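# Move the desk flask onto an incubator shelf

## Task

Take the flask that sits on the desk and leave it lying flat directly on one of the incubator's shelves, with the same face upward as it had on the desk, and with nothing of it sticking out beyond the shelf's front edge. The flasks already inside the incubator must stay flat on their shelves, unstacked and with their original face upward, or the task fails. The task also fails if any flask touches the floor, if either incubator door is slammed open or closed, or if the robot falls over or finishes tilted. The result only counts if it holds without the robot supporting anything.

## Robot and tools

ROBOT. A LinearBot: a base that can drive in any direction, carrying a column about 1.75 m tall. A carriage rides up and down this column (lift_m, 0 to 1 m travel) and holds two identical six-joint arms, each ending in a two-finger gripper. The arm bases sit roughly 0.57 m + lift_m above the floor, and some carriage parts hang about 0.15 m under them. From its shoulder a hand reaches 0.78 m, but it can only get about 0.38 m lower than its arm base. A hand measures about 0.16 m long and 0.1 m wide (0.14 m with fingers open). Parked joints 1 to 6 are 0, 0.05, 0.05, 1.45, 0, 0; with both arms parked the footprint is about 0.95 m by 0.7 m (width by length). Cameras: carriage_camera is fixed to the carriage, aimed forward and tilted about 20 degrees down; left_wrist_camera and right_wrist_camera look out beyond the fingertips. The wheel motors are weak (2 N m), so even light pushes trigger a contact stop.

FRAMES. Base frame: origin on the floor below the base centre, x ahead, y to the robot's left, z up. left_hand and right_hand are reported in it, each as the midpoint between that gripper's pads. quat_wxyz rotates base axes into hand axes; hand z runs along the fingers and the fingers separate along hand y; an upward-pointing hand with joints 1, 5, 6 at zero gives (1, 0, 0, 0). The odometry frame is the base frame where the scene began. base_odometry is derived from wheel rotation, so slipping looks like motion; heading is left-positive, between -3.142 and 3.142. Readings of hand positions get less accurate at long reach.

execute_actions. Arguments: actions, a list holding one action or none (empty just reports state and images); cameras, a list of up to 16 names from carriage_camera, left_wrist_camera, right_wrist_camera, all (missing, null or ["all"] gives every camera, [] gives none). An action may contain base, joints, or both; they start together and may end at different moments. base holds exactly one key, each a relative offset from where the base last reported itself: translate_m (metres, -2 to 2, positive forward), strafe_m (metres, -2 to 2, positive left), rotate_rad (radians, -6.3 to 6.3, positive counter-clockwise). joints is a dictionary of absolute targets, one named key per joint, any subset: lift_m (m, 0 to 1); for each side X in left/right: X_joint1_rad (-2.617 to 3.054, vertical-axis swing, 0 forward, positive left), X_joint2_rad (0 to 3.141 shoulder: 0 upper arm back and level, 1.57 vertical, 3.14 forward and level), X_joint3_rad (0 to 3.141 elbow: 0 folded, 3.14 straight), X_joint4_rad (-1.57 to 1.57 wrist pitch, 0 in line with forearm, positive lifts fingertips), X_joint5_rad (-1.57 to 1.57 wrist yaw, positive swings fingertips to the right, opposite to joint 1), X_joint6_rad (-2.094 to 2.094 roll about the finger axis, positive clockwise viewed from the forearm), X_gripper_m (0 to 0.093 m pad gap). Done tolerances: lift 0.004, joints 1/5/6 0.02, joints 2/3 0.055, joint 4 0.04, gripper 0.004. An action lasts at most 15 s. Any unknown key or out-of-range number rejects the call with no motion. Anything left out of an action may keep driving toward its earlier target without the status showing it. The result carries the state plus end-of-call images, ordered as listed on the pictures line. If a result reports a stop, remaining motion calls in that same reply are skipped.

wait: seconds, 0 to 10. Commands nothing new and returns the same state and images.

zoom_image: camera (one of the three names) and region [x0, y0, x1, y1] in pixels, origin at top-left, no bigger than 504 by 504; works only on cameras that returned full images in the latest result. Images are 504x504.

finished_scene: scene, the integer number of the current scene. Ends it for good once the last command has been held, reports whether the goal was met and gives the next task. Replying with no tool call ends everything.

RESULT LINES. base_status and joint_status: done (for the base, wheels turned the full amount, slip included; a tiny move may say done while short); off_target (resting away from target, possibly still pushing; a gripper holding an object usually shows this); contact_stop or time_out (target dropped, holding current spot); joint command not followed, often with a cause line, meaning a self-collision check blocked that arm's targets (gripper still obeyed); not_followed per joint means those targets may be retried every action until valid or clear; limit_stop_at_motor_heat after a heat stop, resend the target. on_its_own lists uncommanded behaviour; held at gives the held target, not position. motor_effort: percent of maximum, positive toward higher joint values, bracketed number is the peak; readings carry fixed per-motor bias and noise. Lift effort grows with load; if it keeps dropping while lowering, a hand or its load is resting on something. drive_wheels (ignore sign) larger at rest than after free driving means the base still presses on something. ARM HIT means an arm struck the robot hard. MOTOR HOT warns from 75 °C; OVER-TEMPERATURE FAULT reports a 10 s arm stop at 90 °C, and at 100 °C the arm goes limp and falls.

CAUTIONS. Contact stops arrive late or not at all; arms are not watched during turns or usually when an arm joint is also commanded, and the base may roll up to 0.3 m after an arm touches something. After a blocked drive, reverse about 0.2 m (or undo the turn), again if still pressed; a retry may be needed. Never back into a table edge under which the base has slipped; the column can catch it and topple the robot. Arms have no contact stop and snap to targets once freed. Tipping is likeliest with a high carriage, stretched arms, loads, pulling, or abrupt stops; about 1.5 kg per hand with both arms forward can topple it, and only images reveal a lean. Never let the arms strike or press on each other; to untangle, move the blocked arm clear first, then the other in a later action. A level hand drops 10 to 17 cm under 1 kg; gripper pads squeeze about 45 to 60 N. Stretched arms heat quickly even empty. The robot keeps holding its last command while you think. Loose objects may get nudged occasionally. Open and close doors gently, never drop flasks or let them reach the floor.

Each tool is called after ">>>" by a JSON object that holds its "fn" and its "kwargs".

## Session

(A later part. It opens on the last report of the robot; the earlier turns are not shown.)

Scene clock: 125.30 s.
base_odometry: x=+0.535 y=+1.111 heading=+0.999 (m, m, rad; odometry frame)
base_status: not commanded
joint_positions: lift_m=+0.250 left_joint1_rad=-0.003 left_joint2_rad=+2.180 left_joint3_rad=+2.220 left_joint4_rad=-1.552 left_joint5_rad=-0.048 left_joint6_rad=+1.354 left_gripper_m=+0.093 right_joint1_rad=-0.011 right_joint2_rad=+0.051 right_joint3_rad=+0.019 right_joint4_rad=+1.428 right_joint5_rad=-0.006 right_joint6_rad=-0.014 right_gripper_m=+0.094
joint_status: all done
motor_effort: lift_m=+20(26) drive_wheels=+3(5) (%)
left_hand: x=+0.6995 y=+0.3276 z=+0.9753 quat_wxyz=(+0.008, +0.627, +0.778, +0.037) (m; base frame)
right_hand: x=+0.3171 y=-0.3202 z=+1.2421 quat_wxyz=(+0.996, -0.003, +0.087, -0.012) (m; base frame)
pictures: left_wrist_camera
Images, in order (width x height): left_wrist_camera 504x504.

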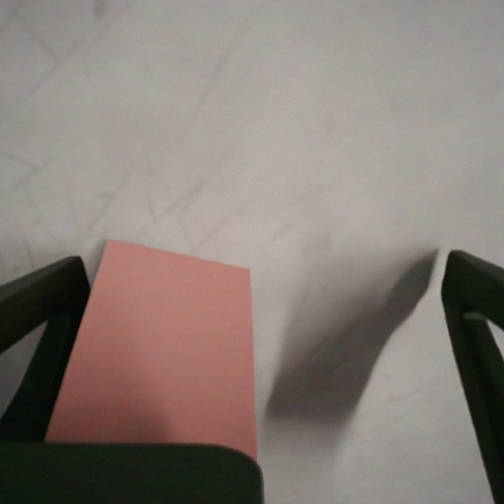

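The view has changed: the left finger seems to have come down on the flask and shoved it. I'll raise the hand and look.

>>> {"fn": "execute_actions", "kwargs": {"actions": [{"joints":{"lift_m":0.4}}], "cameras": ["left_wrist_camera","carriage_camera"]}}

Scene clock: 128.40 s.
base_odometry: x=+0.535 y=+1.111 heading=+0.999 (m, m, rad; odometry frame)
base_status: not commanded
joint_positions: lift_m=+0.400 left_joint1_rad=-0.003 left_joint2_rad=+2.190 left_joint3_rad=+2.216 left_joint4_rad=-1.557 left_joint5_rad=-0.047 left_joint6_rad=+1.354 left_gripper_m=+0.093 right_joint1_rad=-0.011 right_joint2_rad=+0.051 right_joint3_rad=+0.019 right_joint4_rad=+1.428 right_joint5_rad=-0.006 right_joint6_rad=-0.014 right_gripper_m=+0.094
joint_status: all done
motor_effort: lift_m=+27(26) drive_wheels=+4(4) (%)
left_hand: x=+0.6977 y=+0.3274 z=+1.1202 quat_wxyz=(+0.001, +0.627, +0.778, +0.031) (m; base frame)
right_hand: x=+0.3171 y=-0.3202 z=+1.3922 quat_wxyz=(+0.996, -0.003, +0.087, -0.012) (m; base frame)
pictures: carriage_camera, left_wrist_camera
Images, in order (width x height): carriage_camera 504x504, left_wrist_camera 504x504.

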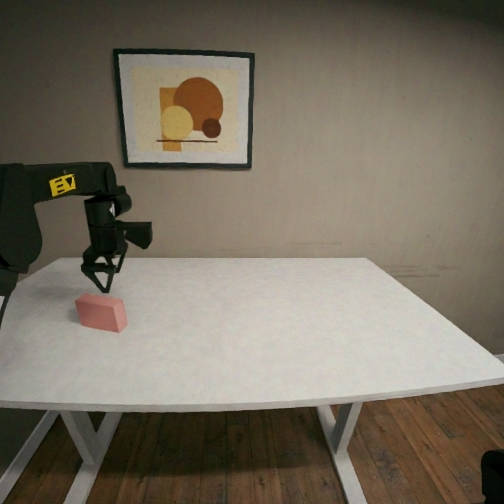

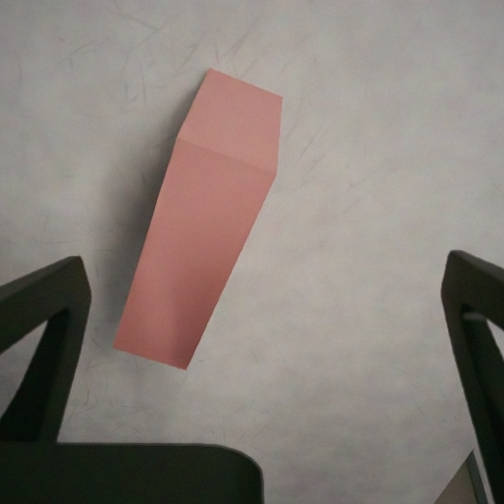

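The descent knocked the flask onto its long edge, with the label facing the wall. That's my doing, and it has to end up label-up again. It's now easy to grip across its thickness, so I'll line up for that.

>>> {"fn": "execute_actions", "kwargs": {"actions": [{"base":{"translate_m":0.03},"joints":{"left_joint6_rad":1.7,"lift_m":0.36}}], "cameras": ["left_wrist_camera"]}}

Scene clock: 134.57 s.
base_odometry: x=+0.551 y=+1.136 heading=+0.999 (m, m, rad; odometry frame)
base_status: done
joint_positions: lift_m=+0.360 left_joint1_rad=-0.003 left_joint2_rad=+2.195 left_joint3_rad=+2.213 left_joint4_rad=-1.562 left_joint5_rad=-0.047 left_joint6_rad=+1.694 left_gripper_m=+0.093 right_joint1_rad=-0.011 right_joint2_rad=+0.051 right_joint3_rad=+0.019 right_joint4_rad=+1.430 right_joint5_rad=-0.006 right_joint6_rad=-0.014 right_gripper_m=+0.094
joint_status: all done
motor_effort: lift_m=+24(23) drive_wheels=+2(24) (%)
left_hand: x=+0.6964 y=+0.3274 z=+1.0772 quat_wxyz=(-0.009, +0.750, +0.661, +0.026) (m; base frame)
right_hand: x=+0.3168 y=-0.3202 z=+1.3521 quat_wxyz=(+0.996, -0.003, +0.086, -0.012) (m; base frame)
pictures: left_wrist_camera
Images, in order (width x height): left_wrist_camera 504x504.

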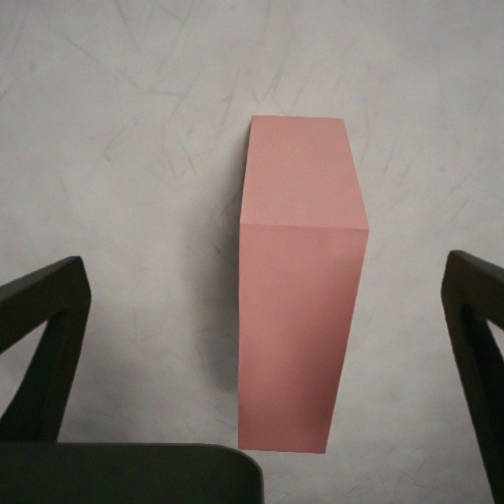

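It's aligned with plenty of clearance on both sides. I'll descend and check the picture before closing.

>>> {"fn": "execute_actions", "kwargs": {"actions": [{"joints":{"lift_m":0.27}}], "cameras": ["left_wrist_camera"]}}

Scene clock: 137.53 s.
base_odometry: x=+0.551 y=+1.136 heading=+0.999 (m, m, rad; odometry frame)
base_status: not commanded
joint_positions: lift_m=+0.270 left_joint1_rad=-0.003 left_joint2_rad=+2.195 left_joint3_rad=+2.213 left_joint4_rad=-1.563 left_joint5_rad=-0.046 left_joint6_rad=+1.694 left_gripper_m=+0.093 right_joint1_rad=-0.011 right_joint2_rad=+0.051 right_joint3_rad=+0.019 right_joint4_rad=+1.429 right_joint5_rad=-0.006 right_joint6_rad=-0.014 right_gripper_m=+0.094
joint_status: all done
motor_effort: lift_m=+28(23) drive_wheels=+3(3) (%)
left_hand: x=+0.6960 y=+0.3273 z=+0.9870 quat_wxyz=(-0.009, +0.750, +0.661, +0.025) (m; base frame)
right_hand: x=+0.3169 y=-0.3202 z=+1.2621 quat_wxyz=(+0.996, -0.003, +0.086, -0.012) (m; base frame)
pictures: left_wrist_camera
Images, in order (width x height): left_wrist_camera 504x504.

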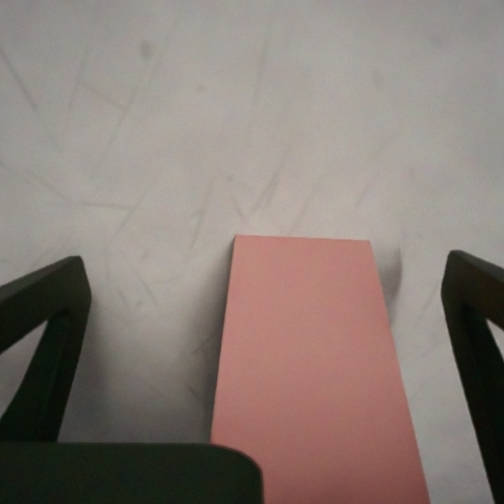

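The flask is between the fingers. Closing now, and I'll read the gripper gap to confirm a grip.

>>> {"fn": "execute_actions", "kwargs": {"actions": [{"joints":{"left_gripper_m":0.0}}], "cameras": ["left_wrist_camera"]}}

Scene clock: 143.03 s.
base_odometry: x=+0.551 y=+1.136 heading=+0.999 (m, m, rad; odometry frame)
base_status: not commanded
joint_positions: lift_m=+0.270 left_joint1_rad=-0.003 left_joint2_rad=+2.195 left_joint3_rad=+2.213 left_joint4_rad=-1.563 left_joint5_rad=-0.046 left_joint6_rad=+1.695 left_gripper_m=+0.038 right_joint1_rad=-0.011 right_joint2_rad=+0.051 right_joint3_rad=+0.019 right_joint4_rad=+1.429 right_joint5_rad=-0.006 right_joint6_rad=-0.014 right_gripper_m=+0.094
joint_status: left_gripper_m off_target (ended at +0.038, target +0.000)
motor_effort: lift_m=+26(22) drive_wheels=+3(3) (%)
left_hand: x=+0.6959 y=+0.3272 z=+0.9870 quat_wxyz=(-0.009, +0.750, +0.661, +0.025) (m; base frame)
right_hand: x=+0.3169 y=-0.3202 z=+1.2621 quat_wxyz=(+0.996, -0.003, +0.086, -0.012) (m; base frame)
pictures: left_wrist_camera
Images, in order (width x height): left_wrist_camera 504x504.

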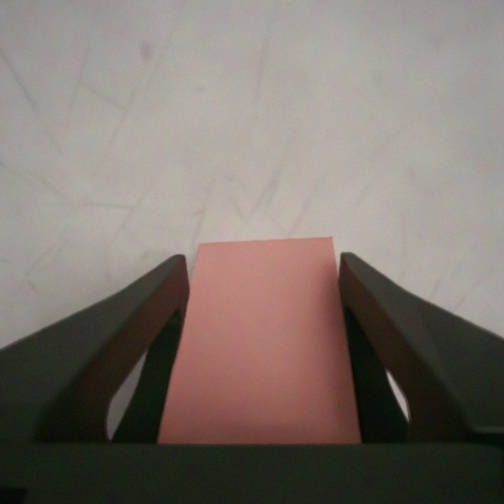

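This time it's a real grip: the gap stopped at 0.038 m. I'll lift and bring the wrist level so the flask lies flat, then check which face is up.

>>> {"fn": "execute_actions", "kwargs": {"actions": [{"joints":{"lift_m":0.45,"left_joint4_rad":0.0}}], "cameras": ["left_wrist_camera","carriage_camera"]}}

Scene clock: 147.47 s.
base_odometry: x=+0.551 y=+1.136 heading=+0.999 (m, m, rad; odometry frame)
base_status: not commanded
joint_positions: lift_m=+0.450 left_joint1_rad=-0.003 left_joint2_rad=+2.197 left_joint3_rad=+2.213 left_joint4_rad=-0.017 left_joint5_rad=-0.043 left_joint6_rad=+1.695 left_gripper_m=+0.038 right_joint1_rad=-0.011 right_joint2_rad=+0.051 right_joint3_rad=+0.019 right_joint4_rad=+1.429 right_joint5_rad=-0.006 right_joint6_rad=-0.014 right_gripper_m=+0.094
joint_status: all done
motor_effort: lift_m=+22(29) drive_wheels=+3(3) (%)
left_hand: x=+0.9359 y=+0.3259 z=+1.4121 quat_wxyz=(+0.457, +0.521, +0.479, +0.539) (m; base frame)
right_hand: x=+0.3169 y=-0.3202 z=+1.4422 quat_wxyz=(+0.996, -0.003, +0.086, -0.012) (m; base frame)
pictures: carriage_camera, left_wrist_camera
Images, in order (width x height): carriage_camera 504x504, left_wrist_camera 504x504.

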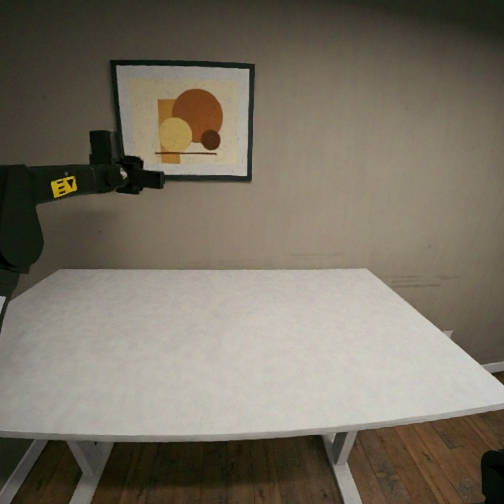

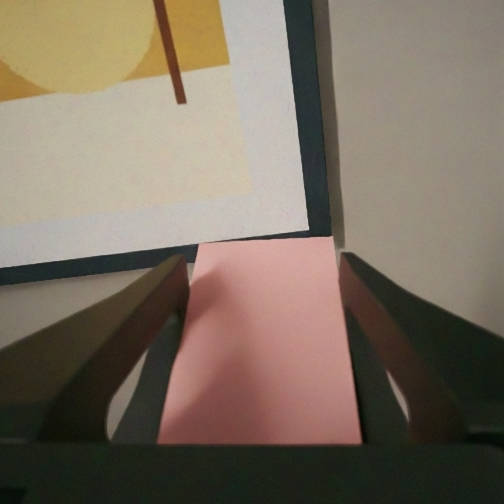

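I'm holding the flask flat. From the geometry, the label should be on top: it faced the wall, and that direction turns upward as the wrist pitches level. I haven't seen the label since it tipped, so I'll check it visually before releasing. Next I'll back off and turn toward the incubator.

>>> {"fn": "execute_actions", "kwargs": {"actions": [{"base":{"translate_m":-0.6}}], "cameras": []}}

>>> {"fn": "execute_actions", "kwargs": {"actions": [{"base":{"rotate_rad":-1.57}}], "cameras": ["carriage_camera"]}}

Scene clock: 156.53 s.
base_odometry: x=+0.227 y=+0.631 heading=+0.999 (m, m, rad; odometry frame)
base_status: done
joint_positions: lift_m=+0.450 left_joint1_rad=-0.003 left_joint2_rad=+2.197 left_joint3_rad=+2.213 left_joint4_rad=-0.015 left_joint5_rad=-0.043 left_joint6_rad=+1.695 left_gripper_m=+0.038 right_joint1_rad=-0.011 right_joint2_rad=+0.051 right_joint3_rad=+0.019 right_joint4_rad=+1.429 right_joint5_rad=-0.006 right_joint6_rad=-0.014 right_gripper_m=+0.094
joint_status: not commanded
motor_effort: lift_m=+22(28) drive_wheels=-2(30) (%)
left_hand: x=+0.9359 y=+0.3259 z=+1.4125 quat_wxyz=(+0.458, +0.520, +0.478, +0.539) (m; base frame)
right_hand: x=+0.3169 y=-0.3202 z=+1.4422 quat_wxyz=(+0.996, -0.003, +0.086, -0.012) (m; base frame)
pictures: none
No camera images: the call's "cameras" was empty. Leave "cameras" out to get every camera's image.

Scene clock: 159.63 s.
base_odometry: x=+0.227 y=+0.631 heading=-0.570 (m, m, rad; odometry frame)
base_status: done
joint_positions: lift_m=+0.450 left_joint1_rad=-0.002 left_joint2_rad=+2.197 left_joint3_rad=+2.213 left_joint4_rad=-0.015 left_joint5_rad=-0.043 left_joint6_rad=+1.695 left_gripper_m=+0.038 right_joint1_rad=-0.011 right_joint2_rad=+0.051 right_joint3_rad=+0.019 right_joint4_rad=+1.428 right_joint5_rad=-0.006 right_joint6_rad=-0.014 right_gripper_m=+0.094
joint_status: not commanded
motor_effort: lift_m=+23(25) drive_wheels=+6(25) (%)
left_hand: x=+0.9359 y=+0.3270 z=+1.4125 quat_wxyz=(+0.457, +0.520, +0.479, +0.540) (m; base frame)
right_hand: x=+0.3172 y=-0.3202 z=+1.4422 quat_wxyz=(+0.996, -0.003, +0.087, -0.012) (m; base frame)
pictures: carriage_camera
Images, in order (width x height): carriage_camera 504x504.

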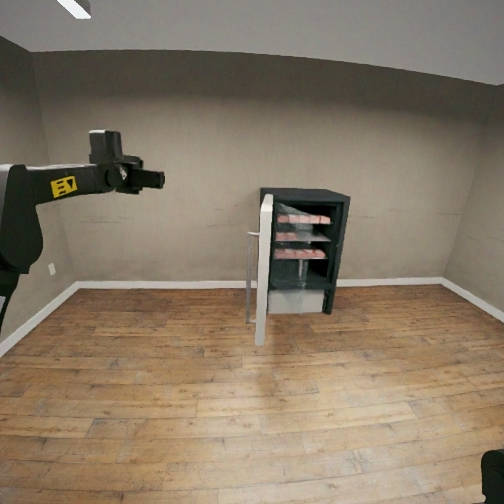

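>>> {"fn": "zoom_image", "kwargs": {"camera": "carriage_camera", "region": [230, 180, 360, 310]}}

Region (230, 180, 360, 310) of carriage_camera's 504x504 image, scaled by 3.877, with more detail than that image has.

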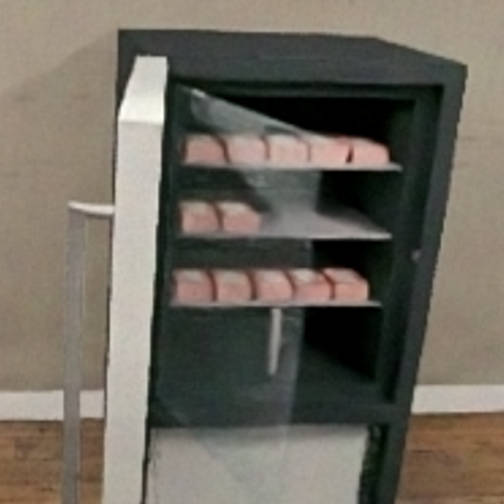

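The middle shelf has free space on its right side. The inner glass door is only partly open, so I need a closer look. I'll move right and approach.

>>> {"fn": "execute_actions", "kwargs": {"actions": [{"base":{"strafe_m":-1.0}}], "cameras": []}}

>>> {"fn": "execute_actions", "kwargs": {"actions": [{"base":{"translate_m":1.1}}], "cameras": ["carriage_camera"]}}

Scene clock: 176.67 s.
base_odometry: x=-0.314 y=-0.210 heading=-0.571 (m, m, rad; odometry frame)
base_status: done
joint_positions: lift_m=+0.450 left_joint1_rad=-0.004 left_joint2_rad=+2.197 left_joint3_rad=+2.213 left_joint4_rad=-0.015 left_joint5_rad=-0.043 left_joint6_rad=+1.695 left_gripper_m=+0.038 right_joint1_rad=-0.011 right_joint2_rad=+0.051 right_joint3_rad=+0.019 right_joint4_rad=+1.428 right_joint5_rad=-0.006 right_joint6_rad=-0.014 right_gripper_m=+0.094
joint_status: not commanded
motor_effort: lift_m=+22(25) drive_wheels=-3(29) (%)
left_hand: x=+0.9359 y=+0.3252 z=+1.4125 quat_wxyz=(+0.458, +0.521, +0.478, +0.539) (m; base frame)
right_hand: x=+0.3172 y=-0.3202 z=+1.4422 quat_wxyz=(+0.996, -0.003, +0.087, -0.012) (m; base frame)
pictures: none
No camera images: the call's "cameras" was empty. Leave "cameras" out to get every camera's image.

Scene clock: 181.17 s.
base_odometry: x=+0.612 y=-0.805 heading=-0.571 (m, m, rad; odometry frame)
base_status: done
joint_positions: lift_m=+0.450 left_joint1_rad=-0.004 left_joint2_rad=+2.197 left_joint3_rad=+2.213 left_joint4_rad=-0.015 left_joint5_rad=-0.043 left_joint6_rad=+1.695 left_gripper_m=+0.038 right_joint1_rad=-0.011 right_joint2_rad=+0.051 right_joint3_rad=+0.019 right_joint4_rad=+1.429 right_joint5_rad=-0.006 right_joint6_rad=-0.014 right_gripper_m=+0.094
joint_status: not commanded
motor_effort: lift_m=+20(26) drive_wheels=-4(23) (%)
left_hand: x=+0.9359 y=+0.3251 z=+1.4127 quat_wxyz=(+0.458, +0.520, +0.478, +0.539) (m; base frame)
right_hand: x=+0.3170 y=-0.3202 z=+1.4422 quat_wxyz=(+0.996, -0.003, +0.087, -0.012) (m; base frame)
pictures: carriage_camera
Images, in order (width x height): carriage_camera 504x504.

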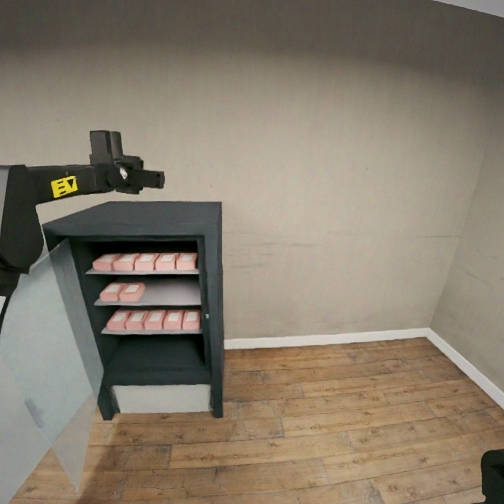

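Both doors are wide open and the way is clear. The middle shelf is low, so I'll stretch the arm forward to lower the hand, keeping the forearm level, and read the height.

>>> {"fn": "execute_actions", "kwargs": {"actions": [{"joints":{"lift_m":0.2,"left_joint2_rad":2.7,"left_joint3_rad":2.7,"left_joint4_rad":0.0}}], "cameras": ["carriage_camera","left_wrist_camera"]}}

Scene clock: 191.33 s.
base_odometry: x=+0.612 y=-0.805 heading=-0.571 (m, m, rad; odometry frame)
base_status: not commanded
joint_positions: lift_m=+0.200 left_joint1_rad=-0.004 left_joint2_rad=+2.718 left_joint3_rad=+2.681 left_joint4_rad=-0.021 left_joint5_rad=-0.043 left_joint6_rad=+1.695 left_gripper_m=+0.038 right_joint1_rad=-0.011 right_joint2_rad=+0.051 right_joint3_rad=+0.019 right_joint4_rad=+1.429 right_joint5_rad=-0.006 right_joint6_rad=-0.014 right_gripper_m=+0.094
joint_status: all done
motor_effort: lift_m=+26(26) drive_wheels=-3(2) (%)
left_hand: x=+1.0245 y=+0.3247 z=+1.0294 quat_wxyz=(+0.444, +0.536, +0.491, +0.524) (m; base frame)
right_hand: x=+0.3170 y=-0.3202 z=+1.1921 quat_wxyz=(+0.996, -0.003, +0.087, -0.012) (m; base frame)
pictures: carriage_camera, left_wrist_camera
Images, in order (width x height): carriage_camera 504x504, left_wrist_camera 504x504.

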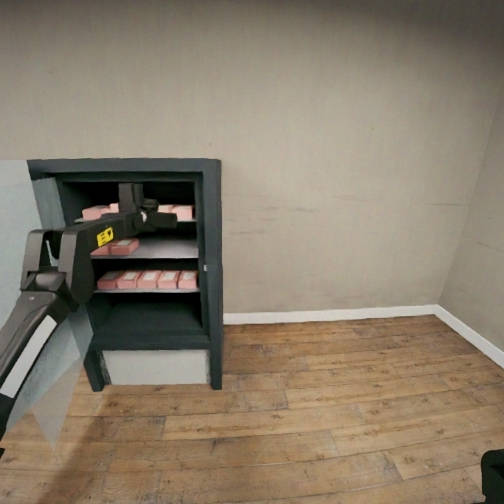

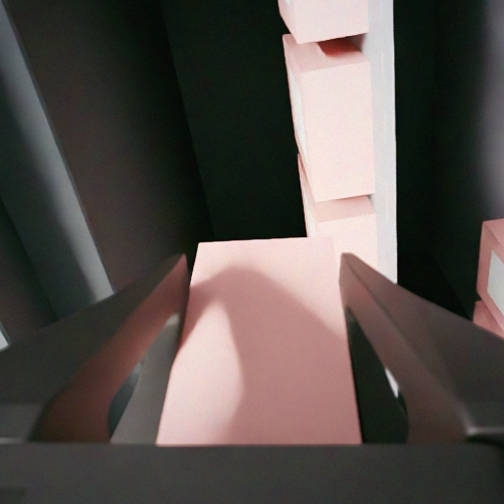

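The hand is about level with the top shelf. The shelves are roughly 0.19 m apart, so I'll come down about that much and check.

>>> {"fn": "execute_actions", "kwargs": {"actions": [{"joints":{"lift_m":0.06,"left_joint2_rad":2.85,"left_joint3_rad":2.85}}], "cameras": ["carriage_camera","left_wrist_camera"]}}

Scene clock: 196.73 s.
base_odometry: x=+0.612 y=-0.805 heading=-0.571 (m, m, rad; odometry frame)
base_status: not commanded
joint_positions: lift_m=+0.060 left_joint1_rad=-0.004 left_joint2_rad=+2.864 left_joint3_rad=+2.843 left_joint4_rad=-0.020 left_joint5_rad=-0.043 left_joint6_rad=+1.695 left_gripper_m=+0.038 right_joint1_rad=-0.011 right_joint2_rad=+0.051 right_joint3_rad=+0.019 right_joint4_rad=+1.428 right_joint5_rad=-0.006 right_joint6_rad=-0.014 right_gripper_m=+0.094
joint_status: all done
motor_effort: lift_m=+27(27) drive_wheels=-2(2) (%)
left_hand: x=+1.0371 y=+0.3247 z=+0.8615 quat_wxyz=(+0.448, +0.532, +0.487, +0.528) (m; base frame)
right_hand: x=+0.3171 y=-0.3202 z=+1.0520 quat_wxyz=(+0.996, -0.003, +0.087, -0.012) (m; base frame)
pictures: carriage_camera, left_wrist_camera
Images, in order (width x height): carriage_camera 504x504, left_wrist_camera 504x504.

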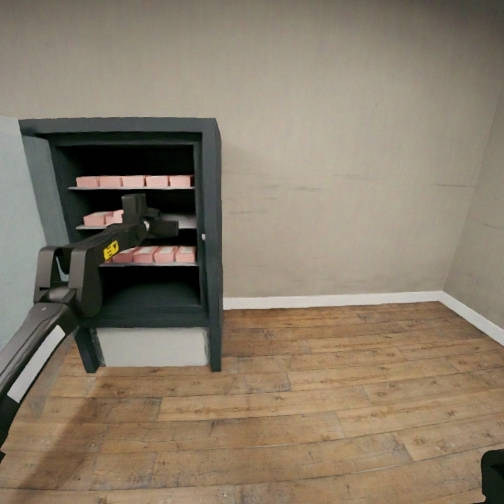

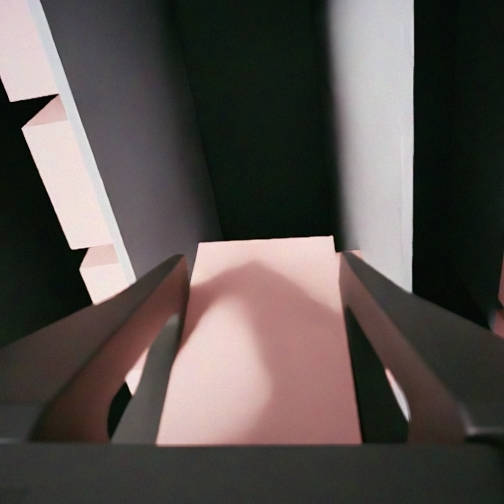

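The hand is aimed into the gap above the middle shelf. I'll drive in gradually and keep watching.

>>> {"fn": "execute_actions", "kwargs": {"actions": [{"base":{"translate_m":0.3}}], "cameras": ["carriage_camera","left_wrist_camera"]}}

Scene clock: 201.73 s.
base_odometry: x=+0.864 y=-0.967 heading=-0.571 (m, m, rad; odometry frame)
base_status: done
joint_positions: lift_m=+0.060 left_joint1_rad=-0.004 left_joint2_rad=+2.864 left_joint3_rad=+2.843 left_joint4_rad=-0.014 left_joint5_rad=-0.043 left_joint6_rad=+1.695 left_gripper_m=+0.038 right_joint1_rad=-0.011 right_joint2_rad=+0.051 right_joint3_rad=+0.019 right_joint4_rad=+1.428 right_joint5_rad=-0.006 right_joint6_rad=-0.014 right_gripper_m=+0.094
joint_status: not commanded
motor_effort: lift_m=+25(28) drive_wheels=-3(25) (%)
left_hand: x=+1.0372 y=+0.3247 z=+0.8630 quat_wxyz=(+0.449, +0.530, +0.486, +0.530) (m; base frame)
right_hand: x=+0.3171 y=-0.3202 z=+1.0520 quat_wxyz=(+0.996, -0.003, +0.087, -0.012) (m; base frame)
pictures: carriage_camera, left_wrist_camera
Images, in order (width x height): carriage_camera 504x504, left_wrist_camera 504x504.

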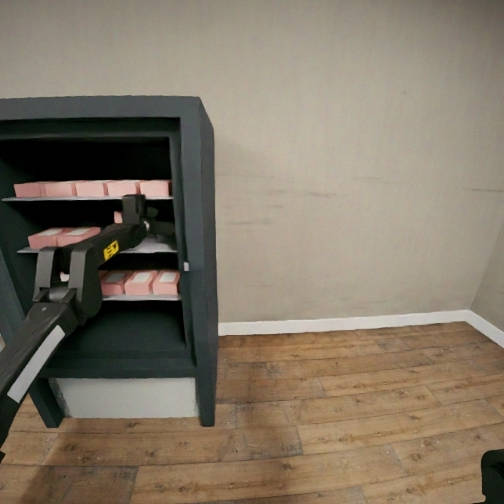

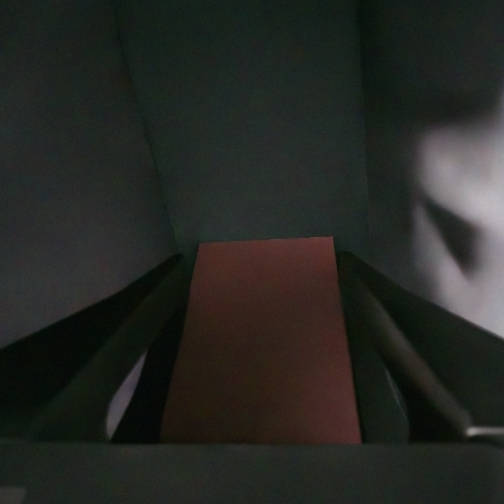

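The hand is inside. I'll go about 10 cm deeper so the whole flask clears the front edge.

>>> {"fn": "execute_actions", "kwargs": {"actions": [{"base":{"translate_m":0.1}}], "cameras": ["carriage_camera","left_wrist_camera"]}}

Scene clock: 205.67 s.
base_odometry: x=+0.883 y=-0.980 heading=-0.568 (m, m, rad; odometry frame)
base_status: translate_m contact_stop (by the wheels' count: +0.022 of +0.100)
joint_positions: lift_m=+0.060 left_joint1_rad=-0.012 left_joint2_rad=+2.886 left_joint3_rad=+2.843 left_joint4_rad=+0.273 left_joint5_rad=-0.050 left_joint6_rad=+1.683 left_gripper_m=+0.038 right_joint1_rad=-0.011 right_joint2_rad=+0.051 right_joint3_rad=+0.019 right_joint4_rad=+1.426 right_joint5_rad=-0.006 right_joint6_rad=-0.014 right_gripper_m=+0.094
joint_status: not commanded
motor_effort: lift_m=+28(29) drive_wheels=+28(72) (%)
left_hand: x=+1.0335 y=+0.3204 z=+0.9161 quat_wxyz=(+0.514, +0.453, +0.426, +0.591) (m; base frame)
right_hand: x=+0.3176 y=-0.3203 z=+1.0516 quat_wxyz=(+0.996, -0.003, +0.088, -0.012) (m; base frame)
pictures: carriage_camera, left_wrist_camera
Images, in order (width x height): carriage_camera 504x504, left_wrist_camera 504x504.

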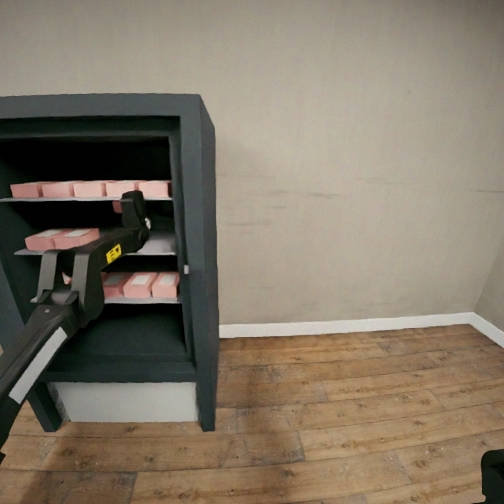

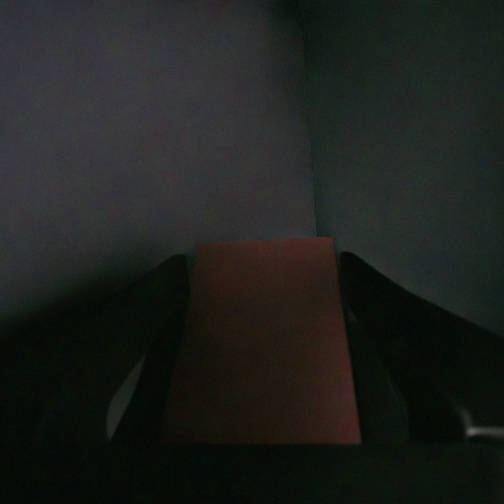

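The drive stopped on contact: the flask reached the back wall and bent the wrist up. So it was already deep enough. I'll back off a little to take the pressure off.

>>> {"fn": "execute_actions", "kwargs": {"actions": [{"base":{"translate_m":-0.06}}], "cameras": ["left_wrist_camera"]}}

Scene clock: 210.07 s.
base_odometry: x=+0.832 y=-0.947 heading=-0.569 (m, m, rad; odometry frame)
base_status: done
joint_positions: lift_m=+0.060 left_joint1_rad=-0.010 left_joint2_rad=+2.864 left_joint3_rad=+2.843 left_joint4_rad=-0.001 left_joint5_rad=-0.048 left_joint6_rad=+1.688 left_gripper_m=+0.038 right_joint1_rad=-0.011 right_joint2_rad=+0.051 right_joint3_rad=+0.019 right_joint4_rad=+1.427 right_joint5_rad=-0.006 right_joint6_rad=-0.014 right_gripper_m=+0.094
joint_status: not commanded
motor_effort: lift_m=+23(29) drive_wheels=+7(22) (%)
left_hand: x=+1.0373 y=+0.3212 z=+0.8658 quat_wxyz=(+0.454, +0.525, +0.485, +0.532) (m; base frame)
right_hand: x=+0.3173 y=-0.3203 z=+1.0520 quat_wxyz=(+0.996, -0.003, +0.087, -0.012) (m; base frame)
pictures: left_wrist_camera
Images, in order (width x height): left_wrist_camera 504x504.

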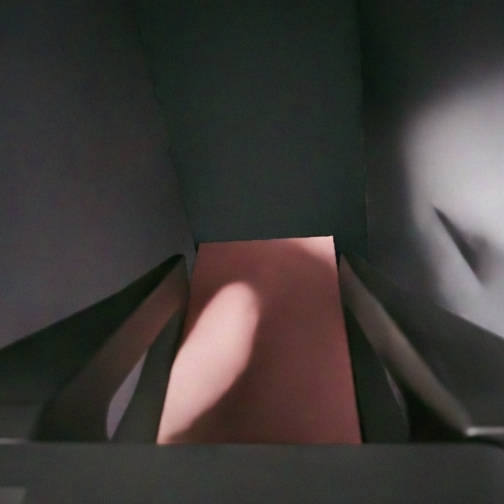

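The wrist is level again and the pressure is off. Now I'll lower toward the shelf, watching the hand's height for contact.

>>> {"fn": "execute_actions", "kwargs": {"actions": [{"joints":{"lift_m":0.02}}], "cameras": ["left_wrist_camera"]}}

Scene clock: 213.47 s.
base_odometry: x=+0.832 y=-0.947 heading=-0.569 (m, m, rad; odometry frame)
base_status: not commanded
joint_positions: lift_m=+0.020 left_joint1_rad=-0.010 left_joint2_rad=+2.850 left_joint3_rad=+2.843 left_joint4_rad=+0.010 left_joint5_rad=-0.048 left_joint6_rad=+1.687 left_gripper_m=+0.038 right_joint1_rad=-0.011 right_joint2_rad=+0.051 right_joint3_rad=+0.019 right_joint4_rad=+1.429 right_joint5_rad=-0.006 right_joint6_rad=-0.014 right_gripper_m=+0.094
joint_status: all done
motor_effort: lift_m=+25(28) drive_wheels=+5(7) (%)
left_hand: x=+1.0356 y=+0.3211 z=+0.8388 quat_wxyz=(+0.461, +0.519, +0.479, +0.538) (m; base frame)
right_hand: x=+0.3170 y=-0.3203 z=+1.0121 quat_wxyz=(+0.996, -0.003, +0.087, -0.012) (m; base frame)
pictures: left_wrist_camera
Images, in order (width x height): left_wrist_camera 504x504.

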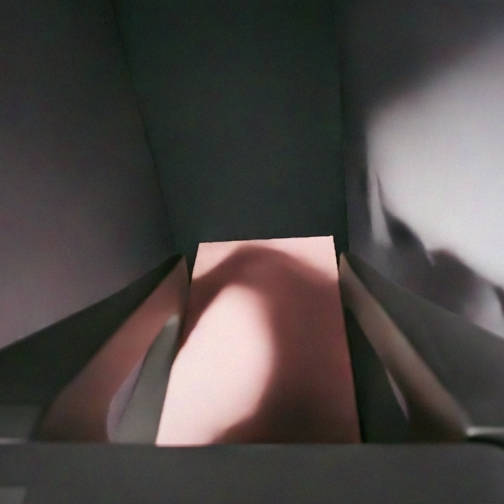

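The hand fell only 2.7 cm of the 4 cm and the shoulder deflected, so the lower finger is resting on the shelf. I'll open the gripper and draw the hand straight back.

>>> {"fn": "execute_actions", "kwargs": {"actions": [{"joints":{"left_gripper_m":0.06}}], "cameras": ["left_wrist_camera"]}}

>>> {"fn": "execute_actions", "kwargs": {"actions": [{"base":{"translate_m":-0.25}}], "cameras": ["carriage_camera","left_wrist_camera"]}}

Scene clock: 217.50 s.
base_odometry: x=+0.832 y=-0.947 heading=-0.569 (m, m, rad; odometry frame)
base_status: not commanded
joint_positions: lift_m=+0.020 left_joint1_rad=-0.010 left_joint2_rad=+2.849 left_joint3_rad=+2.843 left_joint4_rad=+0.016 left_joint5_rad=-0.047 left_joint6_rad=+1.689 left_gripper_m=+0.060 right_joint1_rad=-0.011 right_joint2_rad=+0.051 right_joint3_rad=+0.019 right_joint4_rad=+1.429 right_joint5_rad=-0.006 right_joint6_rad=-0.014 right_gripper_m=+0.094
joint_status: all done
motor_effort: lift_m=+26(25) drive_wheels=+5(5) (%)
left_hand: x=+1.0353 y=+0.3210 z=+0.8418 quat_wxyz=(+0.462, +0.517, +0.477, +0.540) (m; base frame)
right_hand: x=+0.3170 y=-0.3203 z=+1.0121 quat_wxyz=(+0.996, -0.003, +0.087, -0.012) (m; base frame)
pictures: left_wrist_camera
Images, in order (width x height): left_wrist_camera 504x504.

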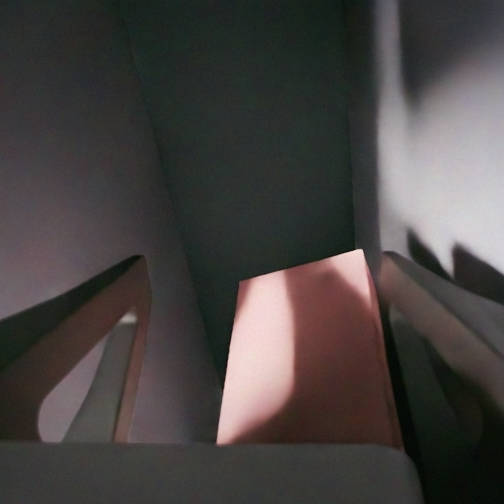

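Scene clock: 219.80 s.
base_odometry: x=+0.622 y=-0.813 heading=-0.568 (m, m, rad; odometry frame)
base_status: done
joint_positions: lift_m=+0.020 left_joint1_rad=-0.009 left_joint2_rad=+2.849 left_joint3_rad=+2.843 left_joint4_rad=+0.014 left_joint5_rad=-0.046 left_joint6_rad=+1.693 left_gripper_m=+0.060 right_joint1_rad=-0.011 right_joint2_rad=+0.051 right_joint3_rad=+0.019 right_joint4_rad=+1.428 right_joint5_rad=-0.006 right_joint6_rad=-0.014 right_gripper_m=+0.094
joint_status: not commanded
motor_effort: lift_m=+26(26) drive_wheels=-5(24) (%)
left_hand: x=+1.0353 y=+0.3215 z=+0.8414 quat_wxyz=(+0.461, +0.518, +0.476, +0.541) (m; base frame)
right_hand: x=+0.3171 y=-0.3203 z=+1.0121 quat_wxyz=(+0.996, -0.003, +0.087, -0.012) (m; base frame)
pictures: carriage_camera, left_wrist_camera
Images, in order (width x height): carriage_camera 504x504, left_wrist_camera 504x504.

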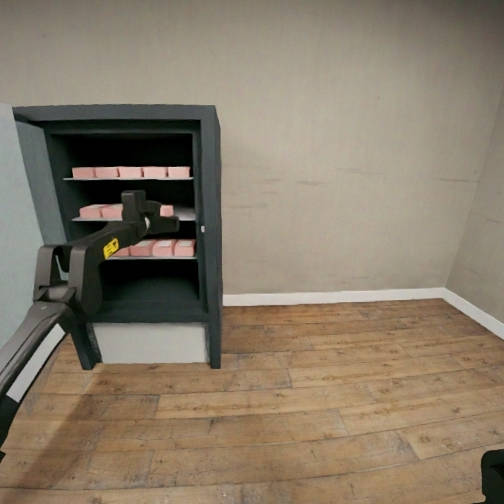

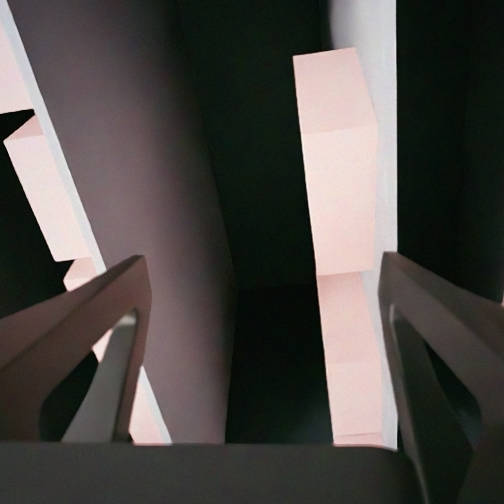

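The flask is released. Before finishing I need to see that it's flat, that the label is up (so far only inferred), and that nothing overhangs. I'll back off, park the arm and raise the camera.

>>> {"fn": "execute_actions", "kwargs": {"actions": [{"base":{"translate_m":-0.3},"joints":{"lift_m":0.4}}], "cameras": []}}

>>> {"fn": "execute_actions", "kwargs": {"actions": [{"joints":{"left_joint2_rad":0.05,"left_joint3_rad":0.05,"left_joint4_rad":1.45,"left_joint6_rad":0.0}}], "cameras": ["carriage_camera"]}}

Scene clock: 226.90 s.
base_odometry: x=+0.369 y=-0.651 heading=-0.568 (m, m, rad; odometry frame)
base_status: done
joint_positions: lift_m=+0.400 left_joint1_rad=-0.009 left_joint2_rad=+2.840 left_joint3_rad=+2.843 left_joint4_rad=+0.010 left_joint5_rad=-0.046 left_joint6_rad=+1.694 left_gripper_m=+0.060 right_joint1_rad=-0.011 right_joint2_rad=+0.051 right_joint3_rad=+0.019 right_joint4_rad=+1.430 right_joint5_rad=-0.006 right_joint6_rad=-0.014 right_gripper_m=+0.094
joint_status: all done
motor_effort: lift_m=+22(26) drive_wheels=-2(32) (%)
left_hand: x=+1.0341 y=+0.3214 z=+1.2267 quat_wxyz=(+0.462, +0.518, +0.475, +0.542) (m; base frame)
right_hand: x=+0.3168 y=-0.3203 z=+1.3923 quat_wxyz=(+0.996, -0.003, +0.086, -0.012) (m; base frame)
pictures: none
No camera images: the call's "cameras" was empty. Leave "cameras" out to get every camera's image.

Scene clock: 229.33 s.
base_odometry: x=+0.369 y=-0.651 heading=-0.568 (m, m, rad; odometry frame)
base_status: not commanded
joint_positions: lift_m=+0.400 left_joint1_rad=-0.009 left_joint2_rad=+0.069 left_joint3_rad=+0.066 left_joint4_rad=+1.449 left_joint5_rad=-0.046 left_joint6_rad=+0.006 left_gripper_m=+0.060 right_joint1_rad=-0.011 right_joint2_rad=+0.051 right_joint3_rad=+0.019 right_joint4_rad=+1.430 right_joint5_rad=-0.006 right_joint6_rad=-0.014 right_gripper_m=+0.094
joint_status: all done
motor_effort: lift_m=+24(24) drive_wheels=-1(4) (%)
left_hand: x=+0.3039 y=+0.3283 z=+1.4057 quat_wxyz=(+0.998, -0.022, +0.062, +0.000) (m; base frame)
right_hand: x=+0.3168 y=-0.3203 z=+1.3922 quat_wxyz=(+0.996, -0.003, +0.086, -0.012) (m; base frame)
pictures: carriage_camera
Images, in order (width x height): carriage_camera 504x504.

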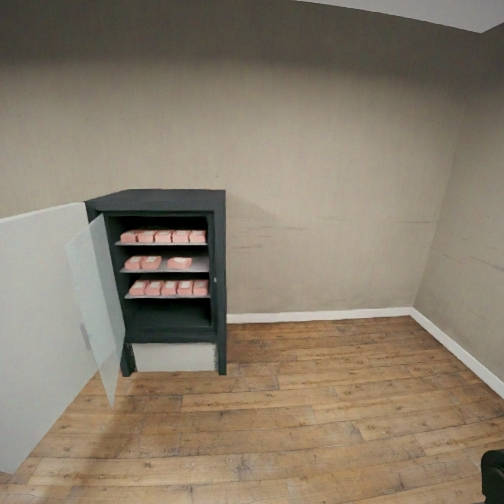

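>>> {"fn": "zoom_image", "kwargs": {"camera": "carriage_camera", "region": [110, 220, 220, 300]}}

Region (110, 220, 220, 300) of carriage_camera's 504x504 image, scaled by 4.582, with more detail than that image has; it fills the top 367 rows of this view, and the rest is white.

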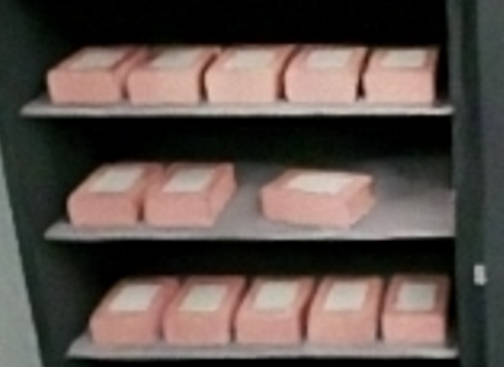

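Confirmed in the zoom: the flask lies flat on the middle shelf with its label up. It sits behind the front edge and isn't stacked on anything, and the other flasks are undisturbed. Ending scene 1.

>>> {"fn": "finished_scene", "kwargs": {"scene": 1}}

The scene is finished: the task was done.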